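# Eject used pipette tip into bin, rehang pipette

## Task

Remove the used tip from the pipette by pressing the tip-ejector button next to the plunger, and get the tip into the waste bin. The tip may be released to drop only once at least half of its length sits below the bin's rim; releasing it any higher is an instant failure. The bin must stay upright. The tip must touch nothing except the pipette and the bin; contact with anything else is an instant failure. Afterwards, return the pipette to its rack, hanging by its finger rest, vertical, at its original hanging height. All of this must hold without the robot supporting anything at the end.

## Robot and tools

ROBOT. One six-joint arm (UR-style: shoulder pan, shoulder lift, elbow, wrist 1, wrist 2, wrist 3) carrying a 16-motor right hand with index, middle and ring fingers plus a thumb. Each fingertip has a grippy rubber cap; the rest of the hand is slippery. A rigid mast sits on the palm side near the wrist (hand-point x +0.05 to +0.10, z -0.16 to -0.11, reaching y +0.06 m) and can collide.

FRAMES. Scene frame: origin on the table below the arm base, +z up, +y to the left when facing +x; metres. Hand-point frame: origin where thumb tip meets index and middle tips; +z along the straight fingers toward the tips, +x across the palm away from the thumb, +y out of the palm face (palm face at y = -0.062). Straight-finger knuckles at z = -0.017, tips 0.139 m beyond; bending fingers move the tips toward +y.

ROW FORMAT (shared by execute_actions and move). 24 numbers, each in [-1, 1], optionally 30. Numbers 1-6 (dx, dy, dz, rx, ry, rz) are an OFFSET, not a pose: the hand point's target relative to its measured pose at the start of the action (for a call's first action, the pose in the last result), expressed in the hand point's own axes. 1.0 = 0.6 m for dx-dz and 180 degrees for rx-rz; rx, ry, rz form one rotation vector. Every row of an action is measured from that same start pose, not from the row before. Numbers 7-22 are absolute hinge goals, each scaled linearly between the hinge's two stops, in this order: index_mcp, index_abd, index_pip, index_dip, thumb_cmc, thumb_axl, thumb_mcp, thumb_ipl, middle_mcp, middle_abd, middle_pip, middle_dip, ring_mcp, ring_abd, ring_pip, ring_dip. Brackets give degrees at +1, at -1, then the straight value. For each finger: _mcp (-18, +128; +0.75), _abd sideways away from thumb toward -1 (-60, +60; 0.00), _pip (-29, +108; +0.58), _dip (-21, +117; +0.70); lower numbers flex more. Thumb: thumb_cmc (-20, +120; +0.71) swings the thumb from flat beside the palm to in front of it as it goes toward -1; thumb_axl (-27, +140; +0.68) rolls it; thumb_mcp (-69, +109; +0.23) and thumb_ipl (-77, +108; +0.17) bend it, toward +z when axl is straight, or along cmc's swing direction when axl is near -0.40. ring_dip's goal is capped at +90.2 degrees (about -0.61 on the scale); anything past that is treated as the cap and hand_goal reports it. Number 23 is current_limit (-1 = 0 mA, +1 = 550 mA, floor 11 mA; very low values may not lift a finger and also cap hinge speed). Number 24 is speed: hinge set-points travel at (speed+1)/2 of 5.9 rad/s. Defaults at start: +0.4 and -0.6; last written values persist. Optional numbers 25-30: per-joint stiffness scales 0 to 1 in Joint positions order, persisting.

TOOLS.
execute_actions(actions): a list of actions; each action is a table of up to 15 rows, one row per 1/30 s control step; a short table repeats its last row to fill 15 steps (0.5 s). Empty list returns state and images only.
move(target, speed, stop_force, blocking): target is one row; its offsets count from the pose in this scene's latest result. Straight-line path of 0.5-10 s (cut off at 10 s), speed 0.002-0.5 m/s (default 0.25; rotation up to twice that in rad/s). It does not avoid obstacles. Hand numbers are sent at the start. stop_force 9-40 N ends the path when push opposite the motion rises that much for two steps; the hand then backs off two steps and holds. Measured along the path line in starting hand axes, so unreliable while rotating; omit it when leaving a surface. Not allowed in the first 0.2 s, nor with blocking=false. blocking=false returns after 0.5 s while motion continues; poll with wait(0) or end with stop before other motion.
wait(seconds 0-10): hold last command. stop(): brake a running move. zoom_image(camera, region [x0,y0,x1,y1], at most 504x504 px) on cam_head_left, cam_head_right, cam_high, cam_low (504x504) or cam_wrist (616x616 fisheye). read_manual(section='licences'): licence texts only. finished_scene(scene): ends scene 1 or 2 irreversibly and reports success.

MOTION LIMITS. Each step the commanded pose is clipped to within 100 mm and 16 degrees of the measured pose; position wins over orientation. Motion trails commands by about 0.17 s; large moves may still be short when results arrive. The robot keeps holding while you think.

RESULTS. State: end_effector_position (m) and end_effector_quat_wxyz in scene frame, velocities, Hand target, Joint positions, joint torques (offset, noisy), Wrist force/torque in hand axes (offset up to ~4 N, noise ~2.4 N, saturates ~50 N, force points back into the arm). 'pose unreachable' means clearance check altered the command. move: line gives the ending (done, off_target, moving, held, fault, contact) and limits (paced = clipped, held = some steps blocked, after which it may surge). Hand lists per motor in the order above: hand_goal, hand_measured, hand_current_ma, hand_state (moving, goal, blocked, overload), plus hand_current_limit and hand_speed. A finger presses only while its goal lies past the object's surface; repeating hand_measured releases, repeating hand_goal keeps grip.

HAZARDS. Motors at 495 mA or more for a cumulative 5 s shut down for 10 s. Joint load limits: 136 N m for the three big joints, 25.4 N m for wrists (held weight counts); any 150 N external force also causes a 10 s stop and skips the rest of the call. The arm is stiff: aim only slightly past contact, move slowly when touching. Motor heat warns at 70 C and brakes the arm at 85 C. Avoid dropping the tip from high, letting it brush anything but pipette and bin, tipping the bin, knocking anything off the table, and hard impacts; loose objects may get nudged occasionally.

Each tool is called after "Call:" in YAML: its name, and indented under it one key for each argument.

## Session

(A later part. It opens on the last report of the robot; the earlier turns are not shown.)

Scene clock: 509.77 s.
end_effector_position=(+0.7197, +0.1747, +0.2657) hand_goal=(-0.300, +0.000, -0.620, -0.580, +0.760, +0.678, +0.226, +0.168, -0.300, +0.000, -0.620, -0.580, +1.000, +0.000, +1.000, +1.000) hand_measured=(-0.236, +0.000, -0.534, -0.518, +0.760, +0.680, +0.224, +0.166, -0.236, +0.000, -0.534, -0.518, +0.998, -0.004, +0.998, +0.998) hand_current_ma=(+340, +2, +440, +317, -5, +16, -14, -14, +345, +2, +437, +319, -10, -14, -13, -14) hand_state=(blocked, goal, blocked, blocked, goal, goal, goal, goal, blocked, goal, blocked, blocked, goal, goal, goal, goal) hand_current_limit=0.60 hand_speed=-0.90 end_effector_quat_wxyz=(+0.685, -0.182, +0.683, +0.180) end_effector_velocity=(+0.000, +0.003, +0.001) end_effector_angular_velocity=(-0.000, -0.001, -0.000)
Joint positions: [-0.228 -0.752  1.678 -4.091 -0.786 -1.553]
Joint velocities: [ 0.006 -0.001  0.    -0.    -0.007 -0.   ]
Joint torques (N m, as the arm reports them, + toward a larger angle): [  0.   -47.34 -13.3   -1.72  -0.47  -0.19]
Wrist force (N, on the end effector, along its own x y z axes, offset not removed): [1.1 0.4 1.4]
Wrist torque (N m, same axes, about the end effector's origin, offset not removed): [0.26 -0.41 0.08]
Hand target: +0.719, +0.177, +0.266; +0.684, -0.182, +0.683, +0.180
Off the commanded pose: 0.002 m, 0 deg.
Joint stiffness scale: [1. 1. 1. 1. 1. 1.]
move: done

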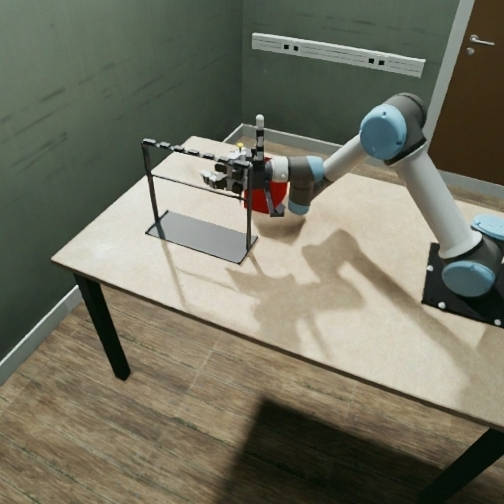

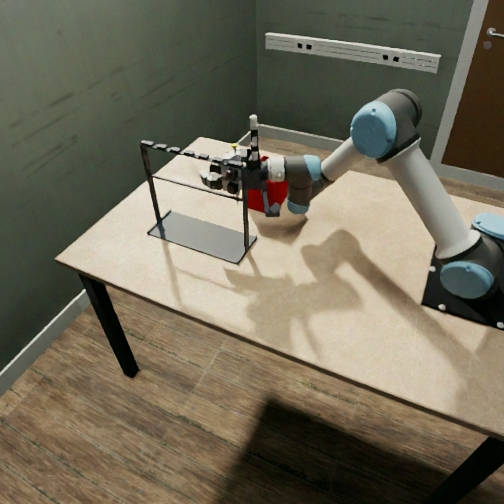

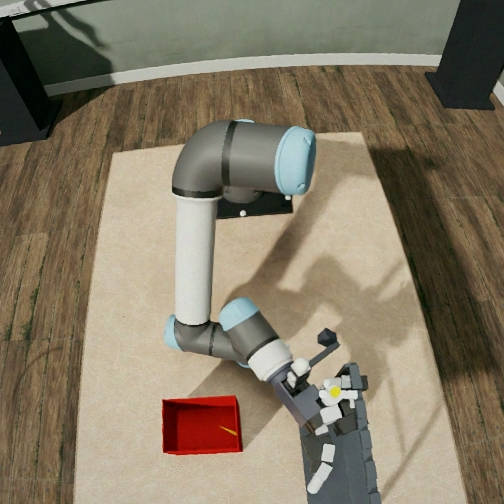

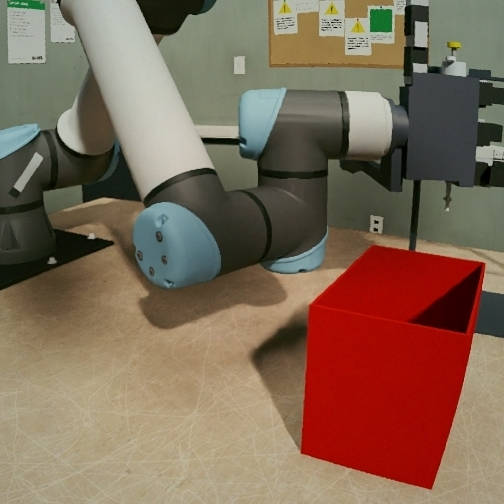

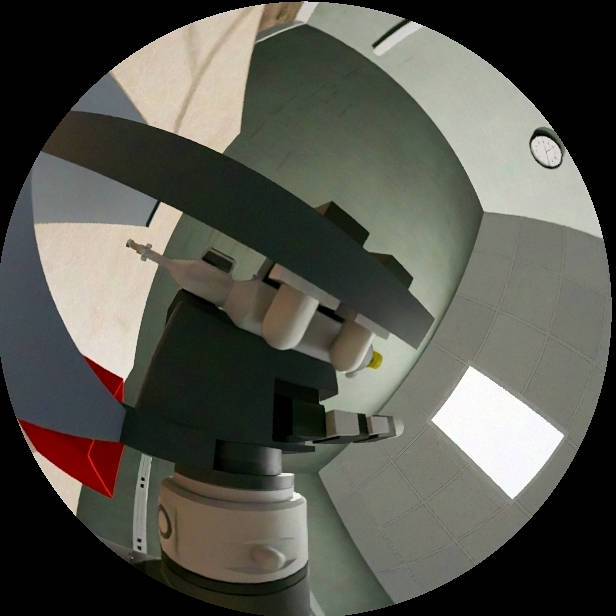

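Call:
move:
  target: [0,0.0252,0.0165,0,0,0, -0.3,0,-0.62,-0.58, 0.76,0.678,0.226,0.168, -0.3,0,-0.62,-0.58, 1,0,1,1, 0.6,-0.9]
  speed: 0.012

Call:
zoom_image:
  camera: "cam_high"
  region: [290, 350, 390, 450]

Call:
zoom_image:
  camera: "cam_head_left"
  region: [210, 135, 270, 195]

Scene clock: 520.87 s.
end_effector_position=(+0.7203, +0.1910, +0.2655) hand_goal=(-0.300, +0.000, -0.620, -0.580, +0.760, +0.678, +0.226, +0.168, -0.300, +0.000, -0.620, -0.580, +1.000, +0.000, +1.000, +1.000) hand_measured=(-0.236, +0.000, -0.534, -0.518, +0.760, +0.680, +0.224, +0.166, -0.236, +0.000, -0.534, -0.518, +0.998, -0.004, +0.998, +0.998) hand_current_ma=(+340, +2, +440, +317, -5, +16, -14, -14, +345, +2, +437, +319, -10, -14, -13, -14) hand_state=(blocked, goal, blocked, blocked, goal, goal, goal, goal, blocked, goal, blocked, blocked, goal, goal, goal, goal) hand_current_limit=0.60 hand_speed=-0.90 end_effector_quat_wxyz=(+0.684, -0.181, +0.683, +0.180) end_effector_velocity=(+0.000, +0.002, +0.000) end_effector_angular_velocity=(+0.002, +0.001, -0.002)
Joint positions: [-0.198 -0.752  1.678 -4.089 -0.817 -1.553]
Joint velocities: [ 0.004  0.    -0.     0.001 -0.006  0.001]
Joint torques (N m, as the arm reports them, + toward a larger angle): [  1.02 -46.37 -18.09  -1.01  -0.64  -0.21]
Wrist force (N, on the end effector, along its own x y z axes, offset not removed): [2.3 1.1 0.5]
Wrist torque (N m, same axes, about the end effector's origin, offset not removed): [0.30 -0.60 0.22]
Hand target: +0.721, +0.193, +0.266; +0.685, -0.182, +0.683, +0.180
Off the commanded pose: 0.002 m, 0 deg.
Joint stiffness scale: [1. 1. 1. 1. 1. 1.]
move: done

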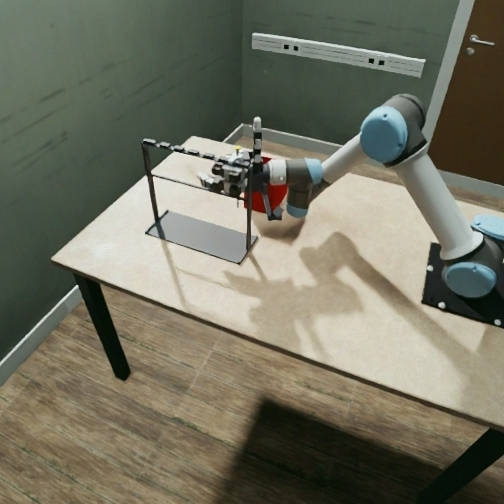

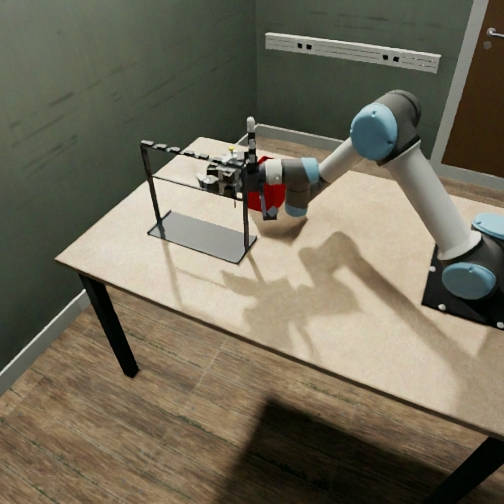

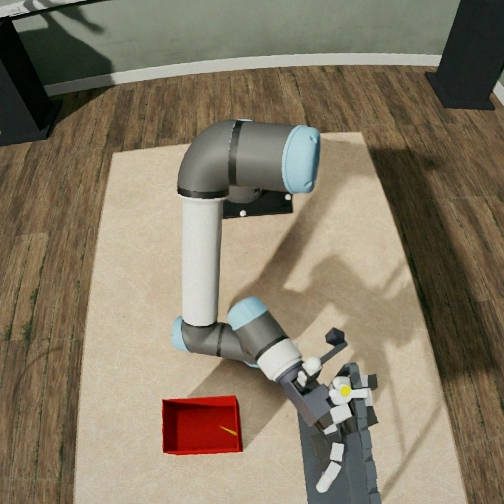

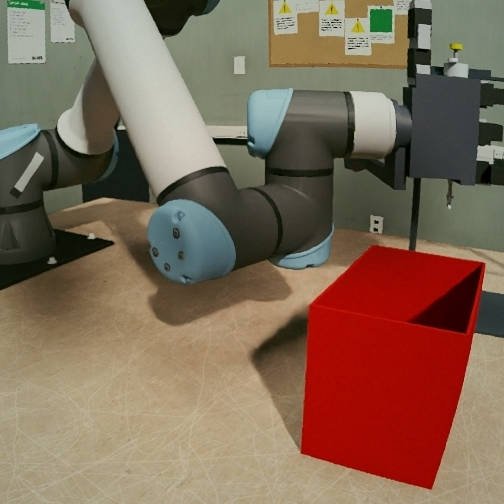

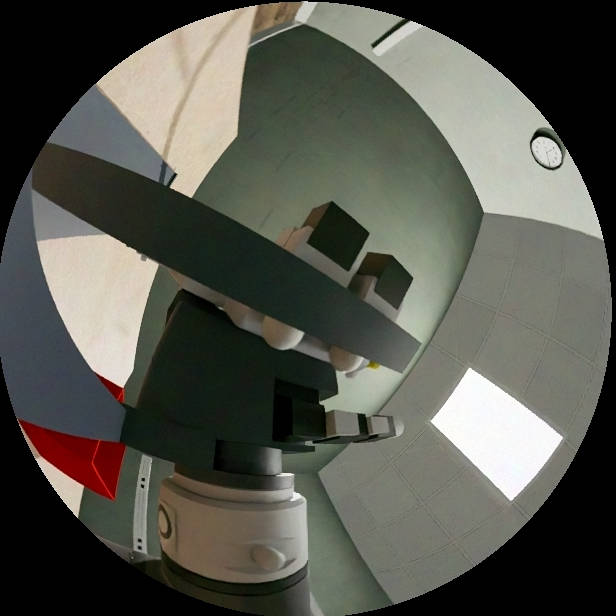

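Region (290, 350, 390, 450) of cam_high's 504x504 image, scaled by 5.040, with more detail than that image has.

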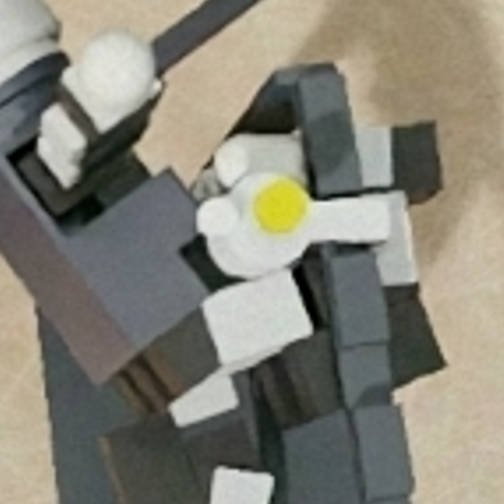

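Region (210, 135, 270, 195) of cam_head_left's 504x504 image, scaled by 8.400, with more detail than that image has.

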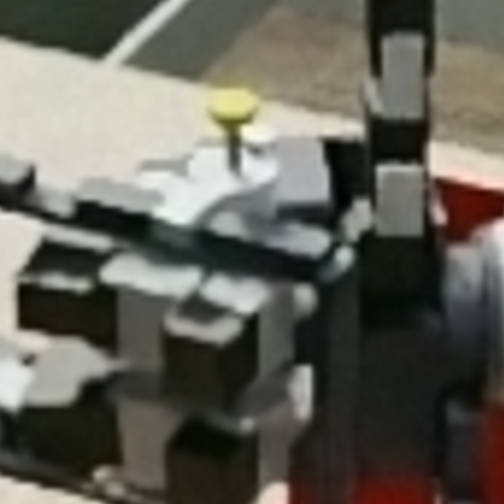

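Call:
move:
  target: [0.011,0.002,0.005,0,0,0, -0.3,0,-0.62,-0.58, 0.76,0.678,0.226,0.168, -0.3,0,-0.62,-0.58, 1,0,1,1, 0.6,-0.9]
  speed: 0.008

Call:
zoom_image:
  camera: "cam_high"
  region: [290, 350, 390, 450]

Call:
zoom_image:
  camera: "cam_head_left"
  region: [210, 135, 270, 195]

Call:
zoom_image:
  camera: "cam_low"
  region: [400, 20, 504, 110]

Scene clock: 530.27 s.
end_effector_position=(+0.7217, +0.1917, +0.2598) hand_goal=(-0.300, +0.000, -0.620, -0.580, +0.760, +0.678, +0.226, +0.168, -0.300, +0.000, -0.620, -0.580, +1.000, +0.000, +1.000, +1.000) hand_measured=(-0.236, +0.000, -0.534, -0.518, +0.760, +0.680, +0.224, +0.166, -0.236, +0.000, -0.534, -0.518, +0.998, -0.004, +0.998, +0.998) hand_current_ma=(+340, +2, +440, +317, -5, +16, -14, -14, +345, +2, +437, +319, -10, -14, -13, -14) hand_state=(blocked, goal, blocked, blocked, goal, goal, goal, goal, blocked, goal, blocked, blocked, goal, goal, goal, goal) hand_current_limit=0.60 hand_speed=-0.90 end_effector_quat_wxyz=(+0.684, -0.180, +0.684, +0.179) end_effector_velocity=(+0.001, +0.000, -0.000) end_effector_angular_velocity=(-0.002, -0.007, -0.001)
Joint positions: [-0.196 -0.74   1.674 -4.095 -0.821 -1.553]
Joint velocities: [ 0.001  0.003 -0.005 -0.005 -0.002 -0.   ]
Joint torques (N m, as the arm reports them, + toward a larger angle): [  2.21 -41.62 -19.06  -1.68  -0.89   0.22]
Wrist force (N, on the end effector, along its own x y z axes, offset not removed): [-0.6 0.9 2.1]
Wrist torque (N m, same axes, about the end effector's origin, offset not removed): [0.28 -0.55 0.11]
Hand target: +0.722, +0.194, +0.259; +0.684, -0.181, +0.683, +0.180
Off the commanded pose: 0.002 m, 0 deg.
Joint stiffness scale: [1. 1. 1. 1. 1. 1.]
move: done

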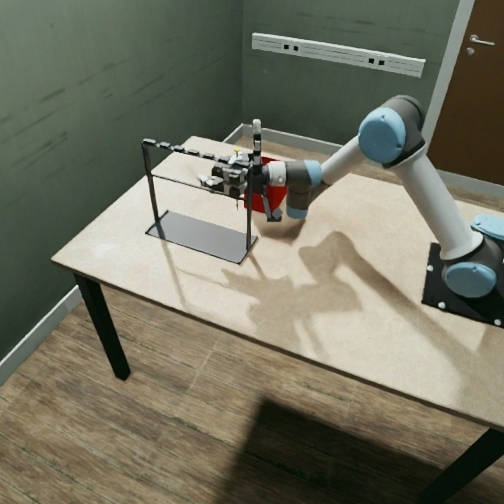

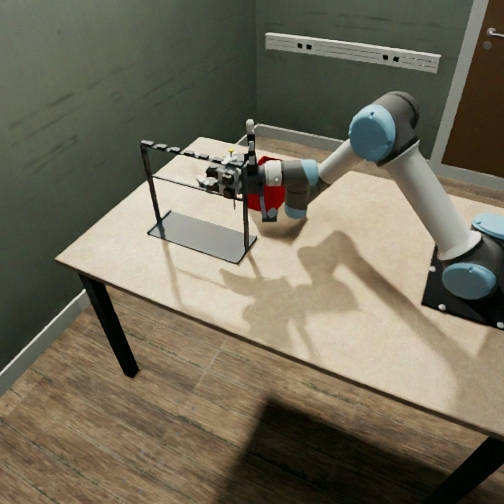

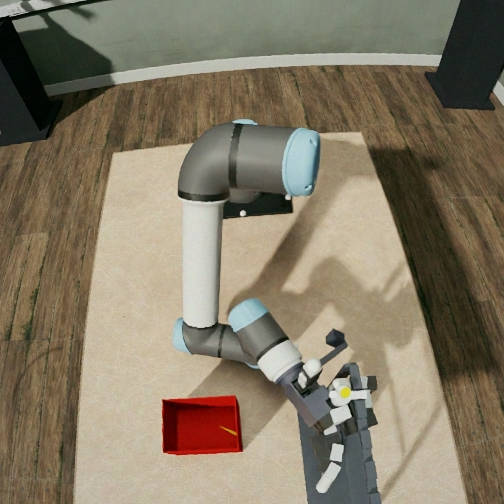

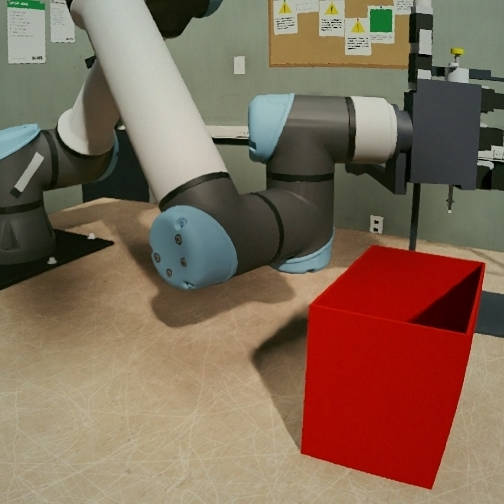

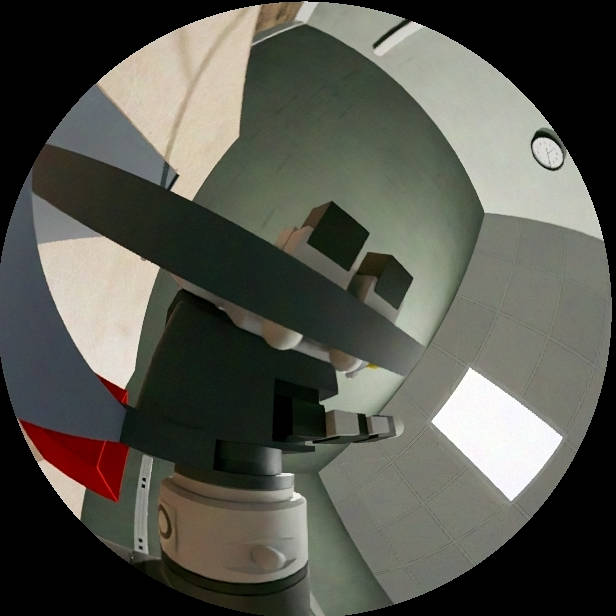

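Region (290, 350, 390, 450) of cam_high's 504x504 image, scaled by 5.040, with more detail than that image has.

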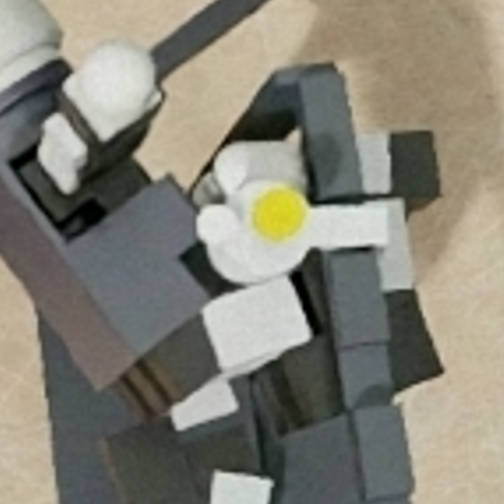

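Region (210, 135, 270, 195) of cam_head_left's 504x504 image, scaled by 8.400, with more detail than that image has.

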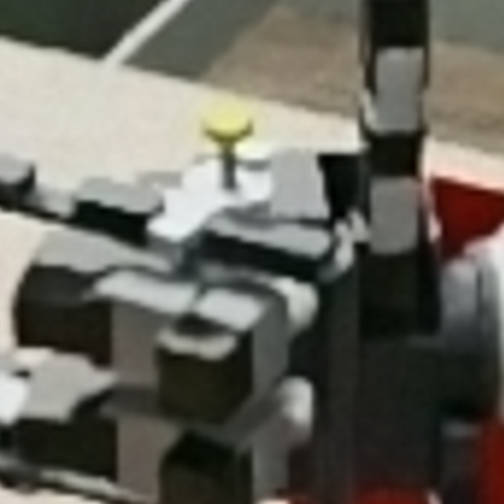

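Region (400, 20, 504, 110) of cam_low's 504x504 image, scaled by 4.846, with more detail than that image has; it fills the top 436 rows of this view, and the rest is white.

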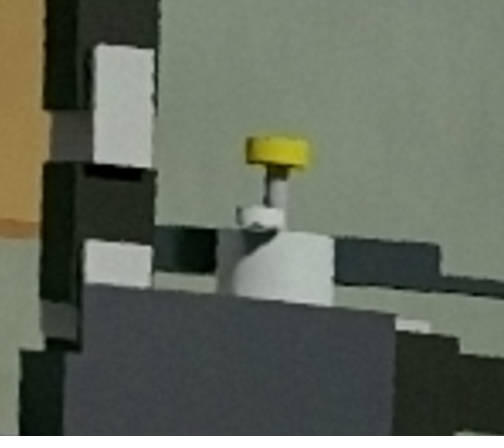

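Seated. Loosen, then open.

Call:
execute_actions:
  actions:
    - [[0,0,0,0,0,0, -0.22,0,-0.45,-0.52, 0.76,0.678,0.226,0.168, -0.22,0,-0.45,-0.52, 1,0,1,1, 0.4,-0.8]]
    - [[0,0,0,0,0,0, -0.18,0,-0.3,-0.53, 0.76,0.678,0.226,0.168, -0.18,0,-0.3,-0.53, 1,0,1,1, 0.4,-0.8]]
    - [[0,0,0,0,0,0, 0.1,0,-0.27,-0.53, 0.76,0.678,0.226,0.168, 0.1,0,-0.27,-0.53, 1,0,1,1, 0.4,-0.7]]

Call:
zoom_image:
  camera: "cam_high"
  region: [290, 350, 390, 450]

Scene clock: 540.17 s.
end_effector_position=(+0.7218, +0.1918, +0.2598) hand_goal=(+0.100, +0.000, -0.270, -0.530, +0.760, +0.678, +0.226, +0.168, +0.100, +0.000, -0.270, -0.530, +1.000, +0.000, +1.000, +1.000) hand_measured=(+0.094, +0.000, -0.272, -0.528, +0.760, +0.680, +0.224, +0.166, +0.094, +0.000, -0.272, -0.528, +0.998, -0.004, +0.998, +0.998) hand_current_ma=(-3, -1, -13, +14, -5, +16, -14, -14, -3, -1, -13, +15, -10, -14, -13, -14) hand_state=(moving, goal, goal, goal, goal, goal, goal, goal, moving, goal, goal, goal, goal, goal, goal, goal) hand_current_limit=0.40 hand_speed=-0.70 end_effector_quat_wxyz=(+0.684, -0.180, +0.684, +0.179) end_effector_velocity=(-0.000, +0.001, +0.000) end_effector_angular_velocity=(-0.001, -0.001, +0.001)
Joint positions: [-0.196 -0.74   1.673 -4.096 -0.821 -1.553]
Joint velocities: [ 0.001 -0.    -0.001  0.    -0.    -0.   ]
Joint torques (N m, as the arm reports them, + toward a larger angle): [ -1.45 -44.59 -16.59  -1.76  -0.02   0.34]
Wrist force (N, on the end effector, along its own x y z axes, offset not removed): [2.5 3.3 1.0]
Wrist torque (N m, same axes, about the end effector's origin, offset not removed): [0.47 -0.68 0.35]
Hand target: +0.722, +0.192, +0.260; +0.684, -0.180, +0.684, +0.179
Off the commanded pose: 0.000 m, 0 deg.
Joint stiffness scale: [1. 1. 1. 1. 1. 1.]

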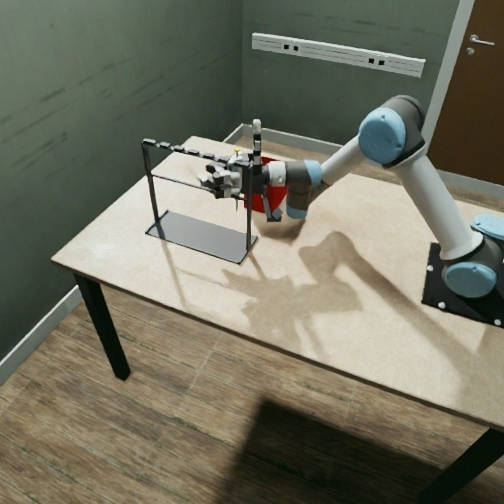

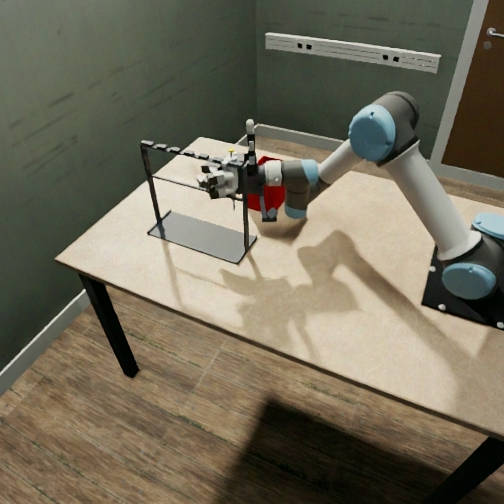

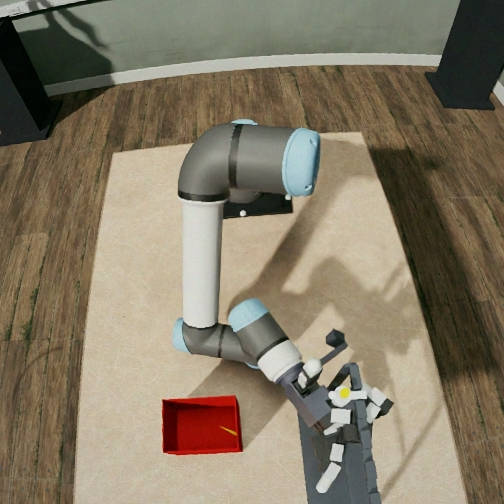

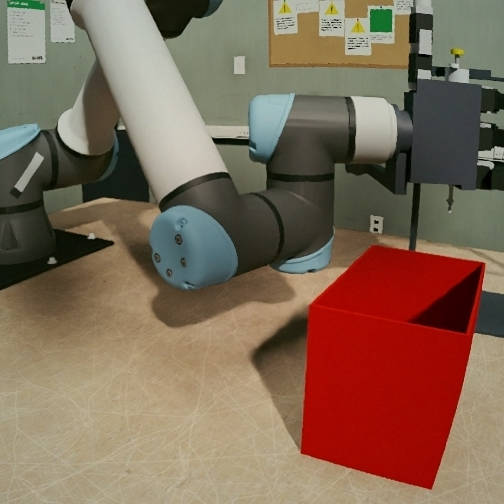

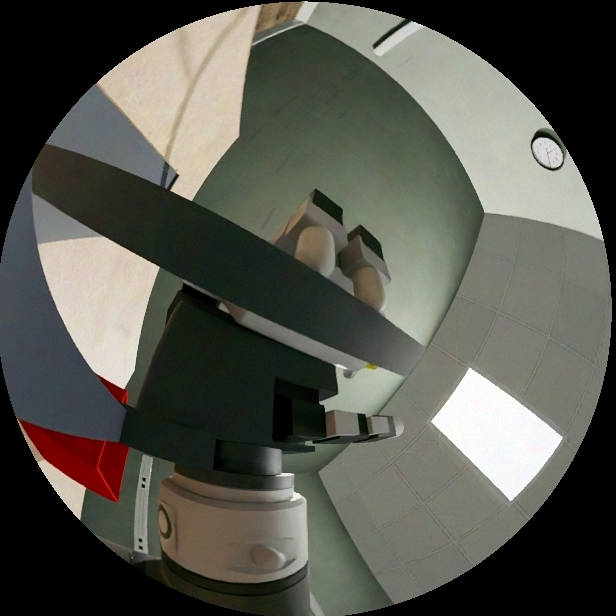

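Region (290, 350, 390, 450) of cam_high's 504x504 image, scaled by 5.040, with more detail than that image has.

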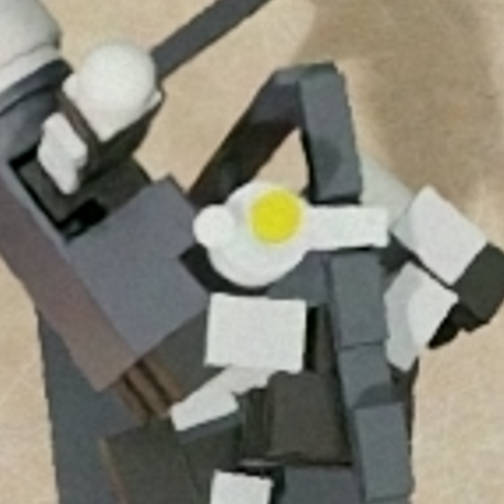

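Call:
execute_actions:
  actions:
    - [[0,0,0,0,0,0, 0.89,0,-0.1,-0.3, 0.76,0.678,0.226,0.168, 0.89,0,-0.1,-0.3, 1,0,1,1, 0.4,-0.2]]

Call:
move:
  target: [0,-0.07,-0.01,0,0,0, 0.89,0,-0.1,-0.3, 0.76,0.678,0.226,0.168, 0.89,0,-0.1,-0.3, 1,0,1,1, 0.4,-0.2]
  speed: 0.05

Call:
zoom_image:
  camera: "cam_head_left"
  region: [180, 120, 290, 230]

Call:
zoom_image:
  camera: "cam_high"
  region: [260, 350, 400, 490]

Scene clock: 547.50 s.
end_effector_position=(+0.7218, +0.1918, +0.2598) hand_goal=(+0.890, +0.000, -0.100, -0.300, +0.760, +0.678, +0.226, +0.168, +0.890, +0.000, -0.100, -0.300, +1.000, +0.000, +1.000, +1.000) hand_measured=(+0.560, -0.002, -0.102, -0.302, +0.760, +0.680, +0.224, +0.166, +0.564, -0.002, -0.102, -0.302, +0.998, -0.004, +0.998, +0.998) hand_current_ma=(-74, -5, -14, -14, -5, +16, -14, -14, -70, -5, -14, -15, -10, -14, -13, -14) hand_state=(moving, goal, goal, goal, goal, goal, goal, goal, moving, goal, goal, goal, goal, goal, goal, goal) hand_current_limit=0.40 hand_speed=-0.20 end_effector_quat_wxyz=(+0.684, -0.180, +0.684, +0.179) end_effector_velocity=(-0.000, +0.000, -0.000) end_effector_angular_velocity=(+0.001, +0.001, +0.001)
Joint positions: [-0.196 -0.74   1.673 -4.096 -0.821 -1.553]
Joint velocities: [ 0.     0.001 -0.     0.     0.     0.001]
Joint torques (N m, as the arm reports them, + toward a larger angle): [ -1.43 -45.45 -15.95  -1.49  -0.13   0.34]
Wrist force (N, on the end effector, along its own x y z axes, offset not removed): [1.2 0.2 1.0]
Wrist torque (N m, same axes, about the end effector's origin, offset not removed): [0.14 -0.40 0.22]
Hand target: +0.722, +0.192, +0.260; +0.684, -0.180, +0.684, +0.179
Off the commanded pose: 0.000 m, 0 deg.
Joint stiffness scale: [1. 1. 1. 1. 1. 1.]

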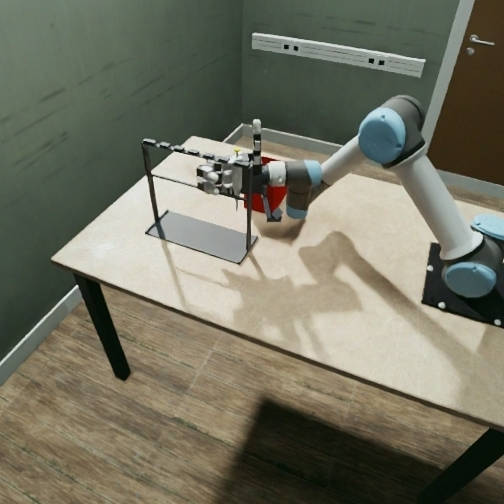

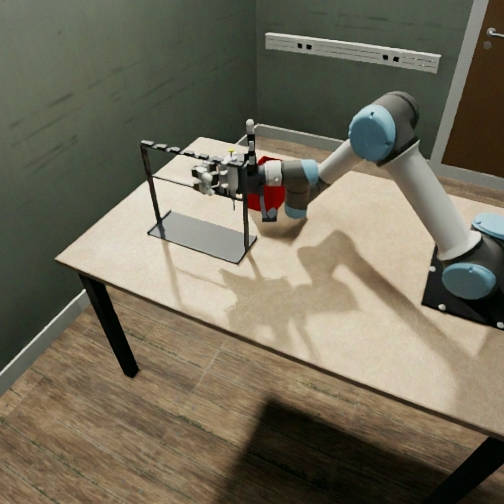

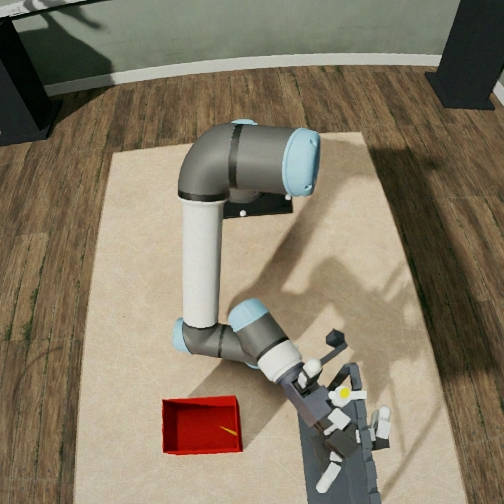

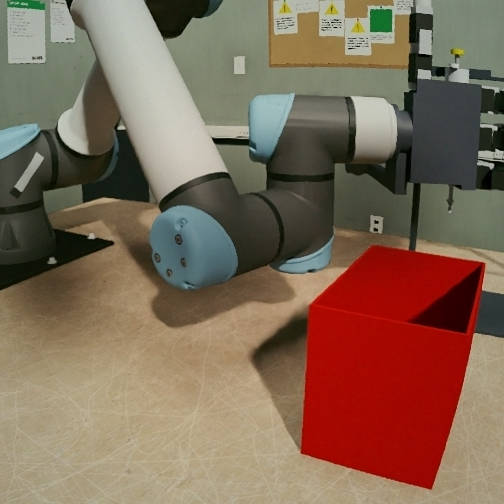

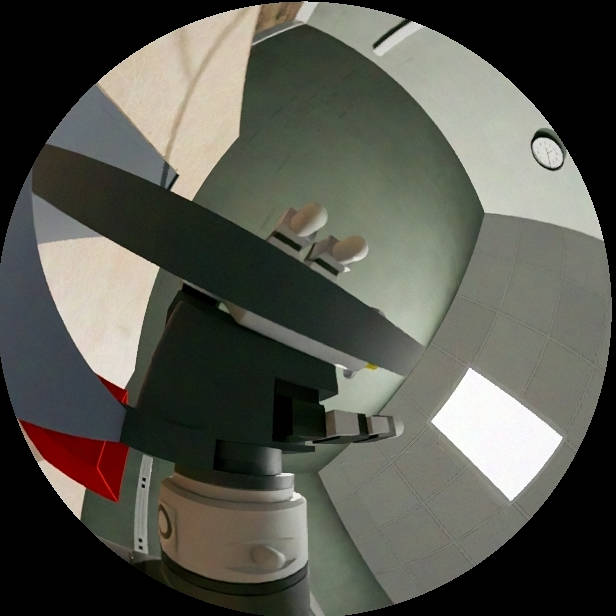

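Scene clock: 548.80 s.
end_effector_position=(+0.7358, +0.1544, +0.2596) hand_goal=(+0.890, +0.000, -0.100, -0.300, +0.760, +0.678, +0.226, +0.168, +0.890, +0.000, -0.100, -0.300, +1.000, +0.000, +1.000, +1.000) hand_measured=(+0.888, -0.002, -0.102, -0.302, +0.760, +0.680, +0.224, +0.166, +0.888, -0.002, -0.102, -0.302, +0.998, -0.004, +0.998, +0.998) hand_current_ma=(-15, -5, -13, -14, -5, +16, -14, -14, -14, -5, -13, -15, -10, -14, -13, -14) hand_state=(goal, goal, goal, goal, goal, goal, goal, goal, goal, goal, goal, goal, goal, goal, goal, goal) hand_current_limit=0.40 hand_speed=-0.20 end_effector_quat_wxyz=(+0.684, -0.180, +0.684, +0.179) end_effector_velocity=(+0.001, -0.000, -0.001) end_effector_angular_velocity=(+0.001, +0.004, +0.007)
Joint positions: [-0.255 -0.717  1.621 -4.067 -0.762 -1.552]
Joint velocities: [-0.001  0.004 -0.005  0.005  0.008  0.   ]
Joint torques (N m, as the arm reports them, + toward a larger angle): [ -4.77 -46.71 -20.35  -0.84   0.14   0.27]
Wrist force (N, on the end effector, along its own x y z axes, offset not removed): [2.0 1.9 1.9]
Wrist torque (N m, same axes, about the end effector's origin, offset not removed): [0.38 -0.51 0.34]
Hand target: +0.737, +0.152, +0.260; +0.684, -0.180, +0.684, +0.179
Off the commanded pose: 0.003 m, 0 deg.
Joint stiffness scale: [1. 1. 1. 1. 1. 1.]
move: done

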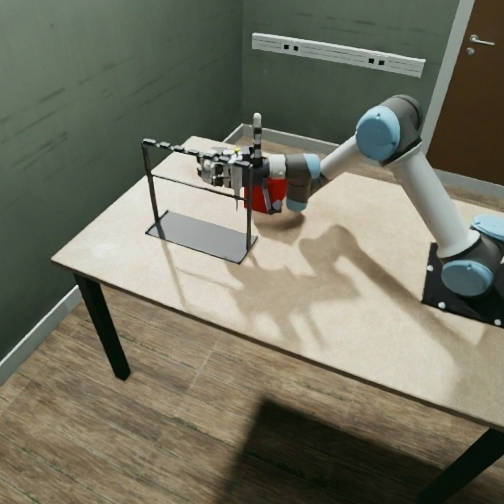

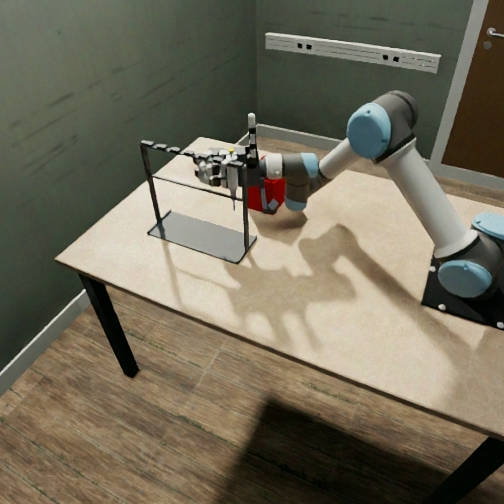

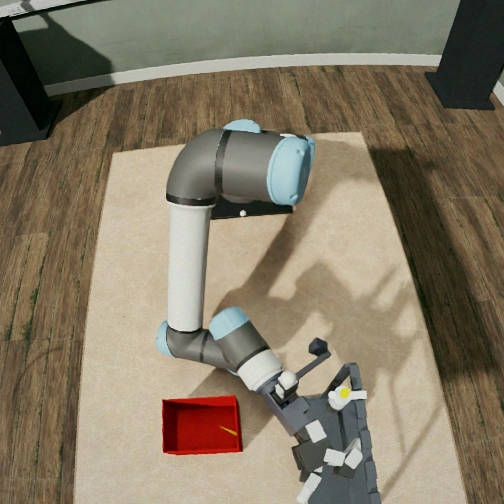

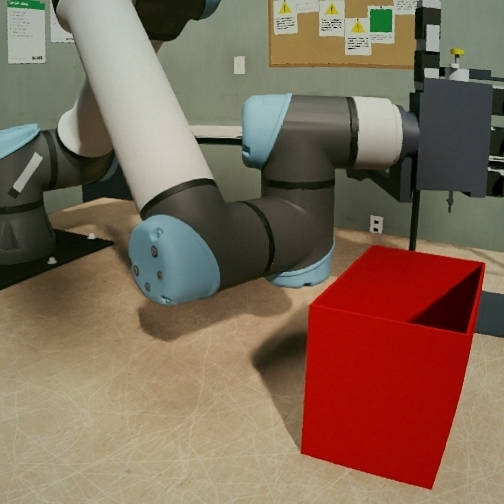

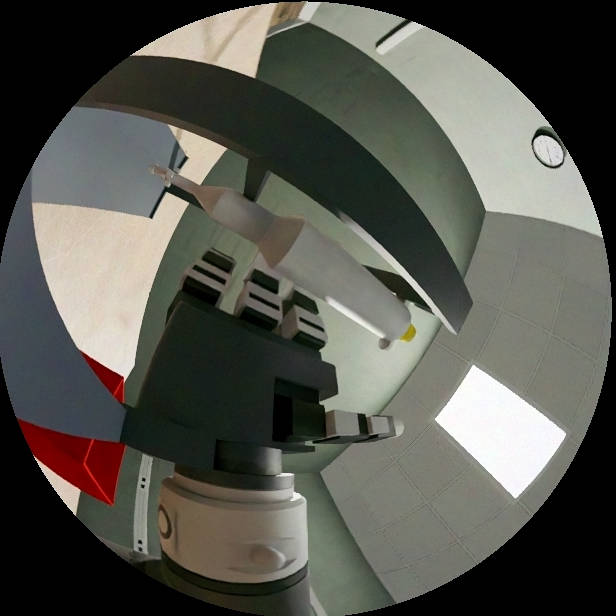

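Region (180, 120, 290, 230) of cam_head_left's 504x504 image, scaled by 4.582, with more detail than that image has.

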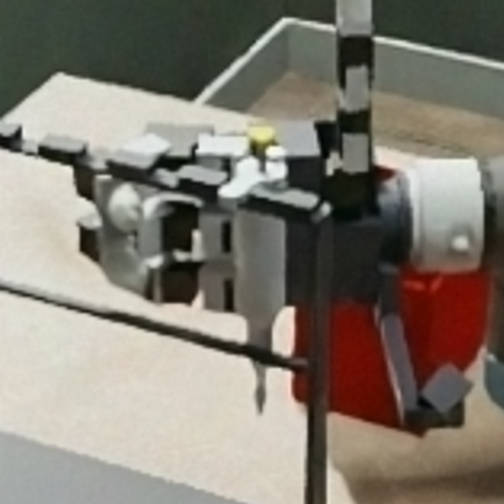

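Region (260, 350, 400, 490) of cam_high's 504x504 image, scaled by 3.600, with more detail than that image has.

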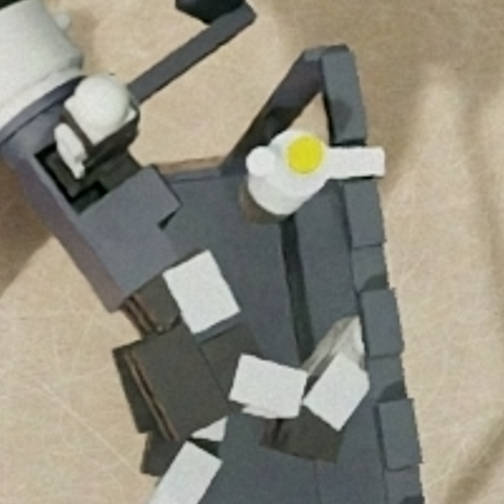

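The pipette hangs free at its original height, and the tip is in the bin.

Call:
finished_scene:
  scene: 2

The scene is finished: the task was done.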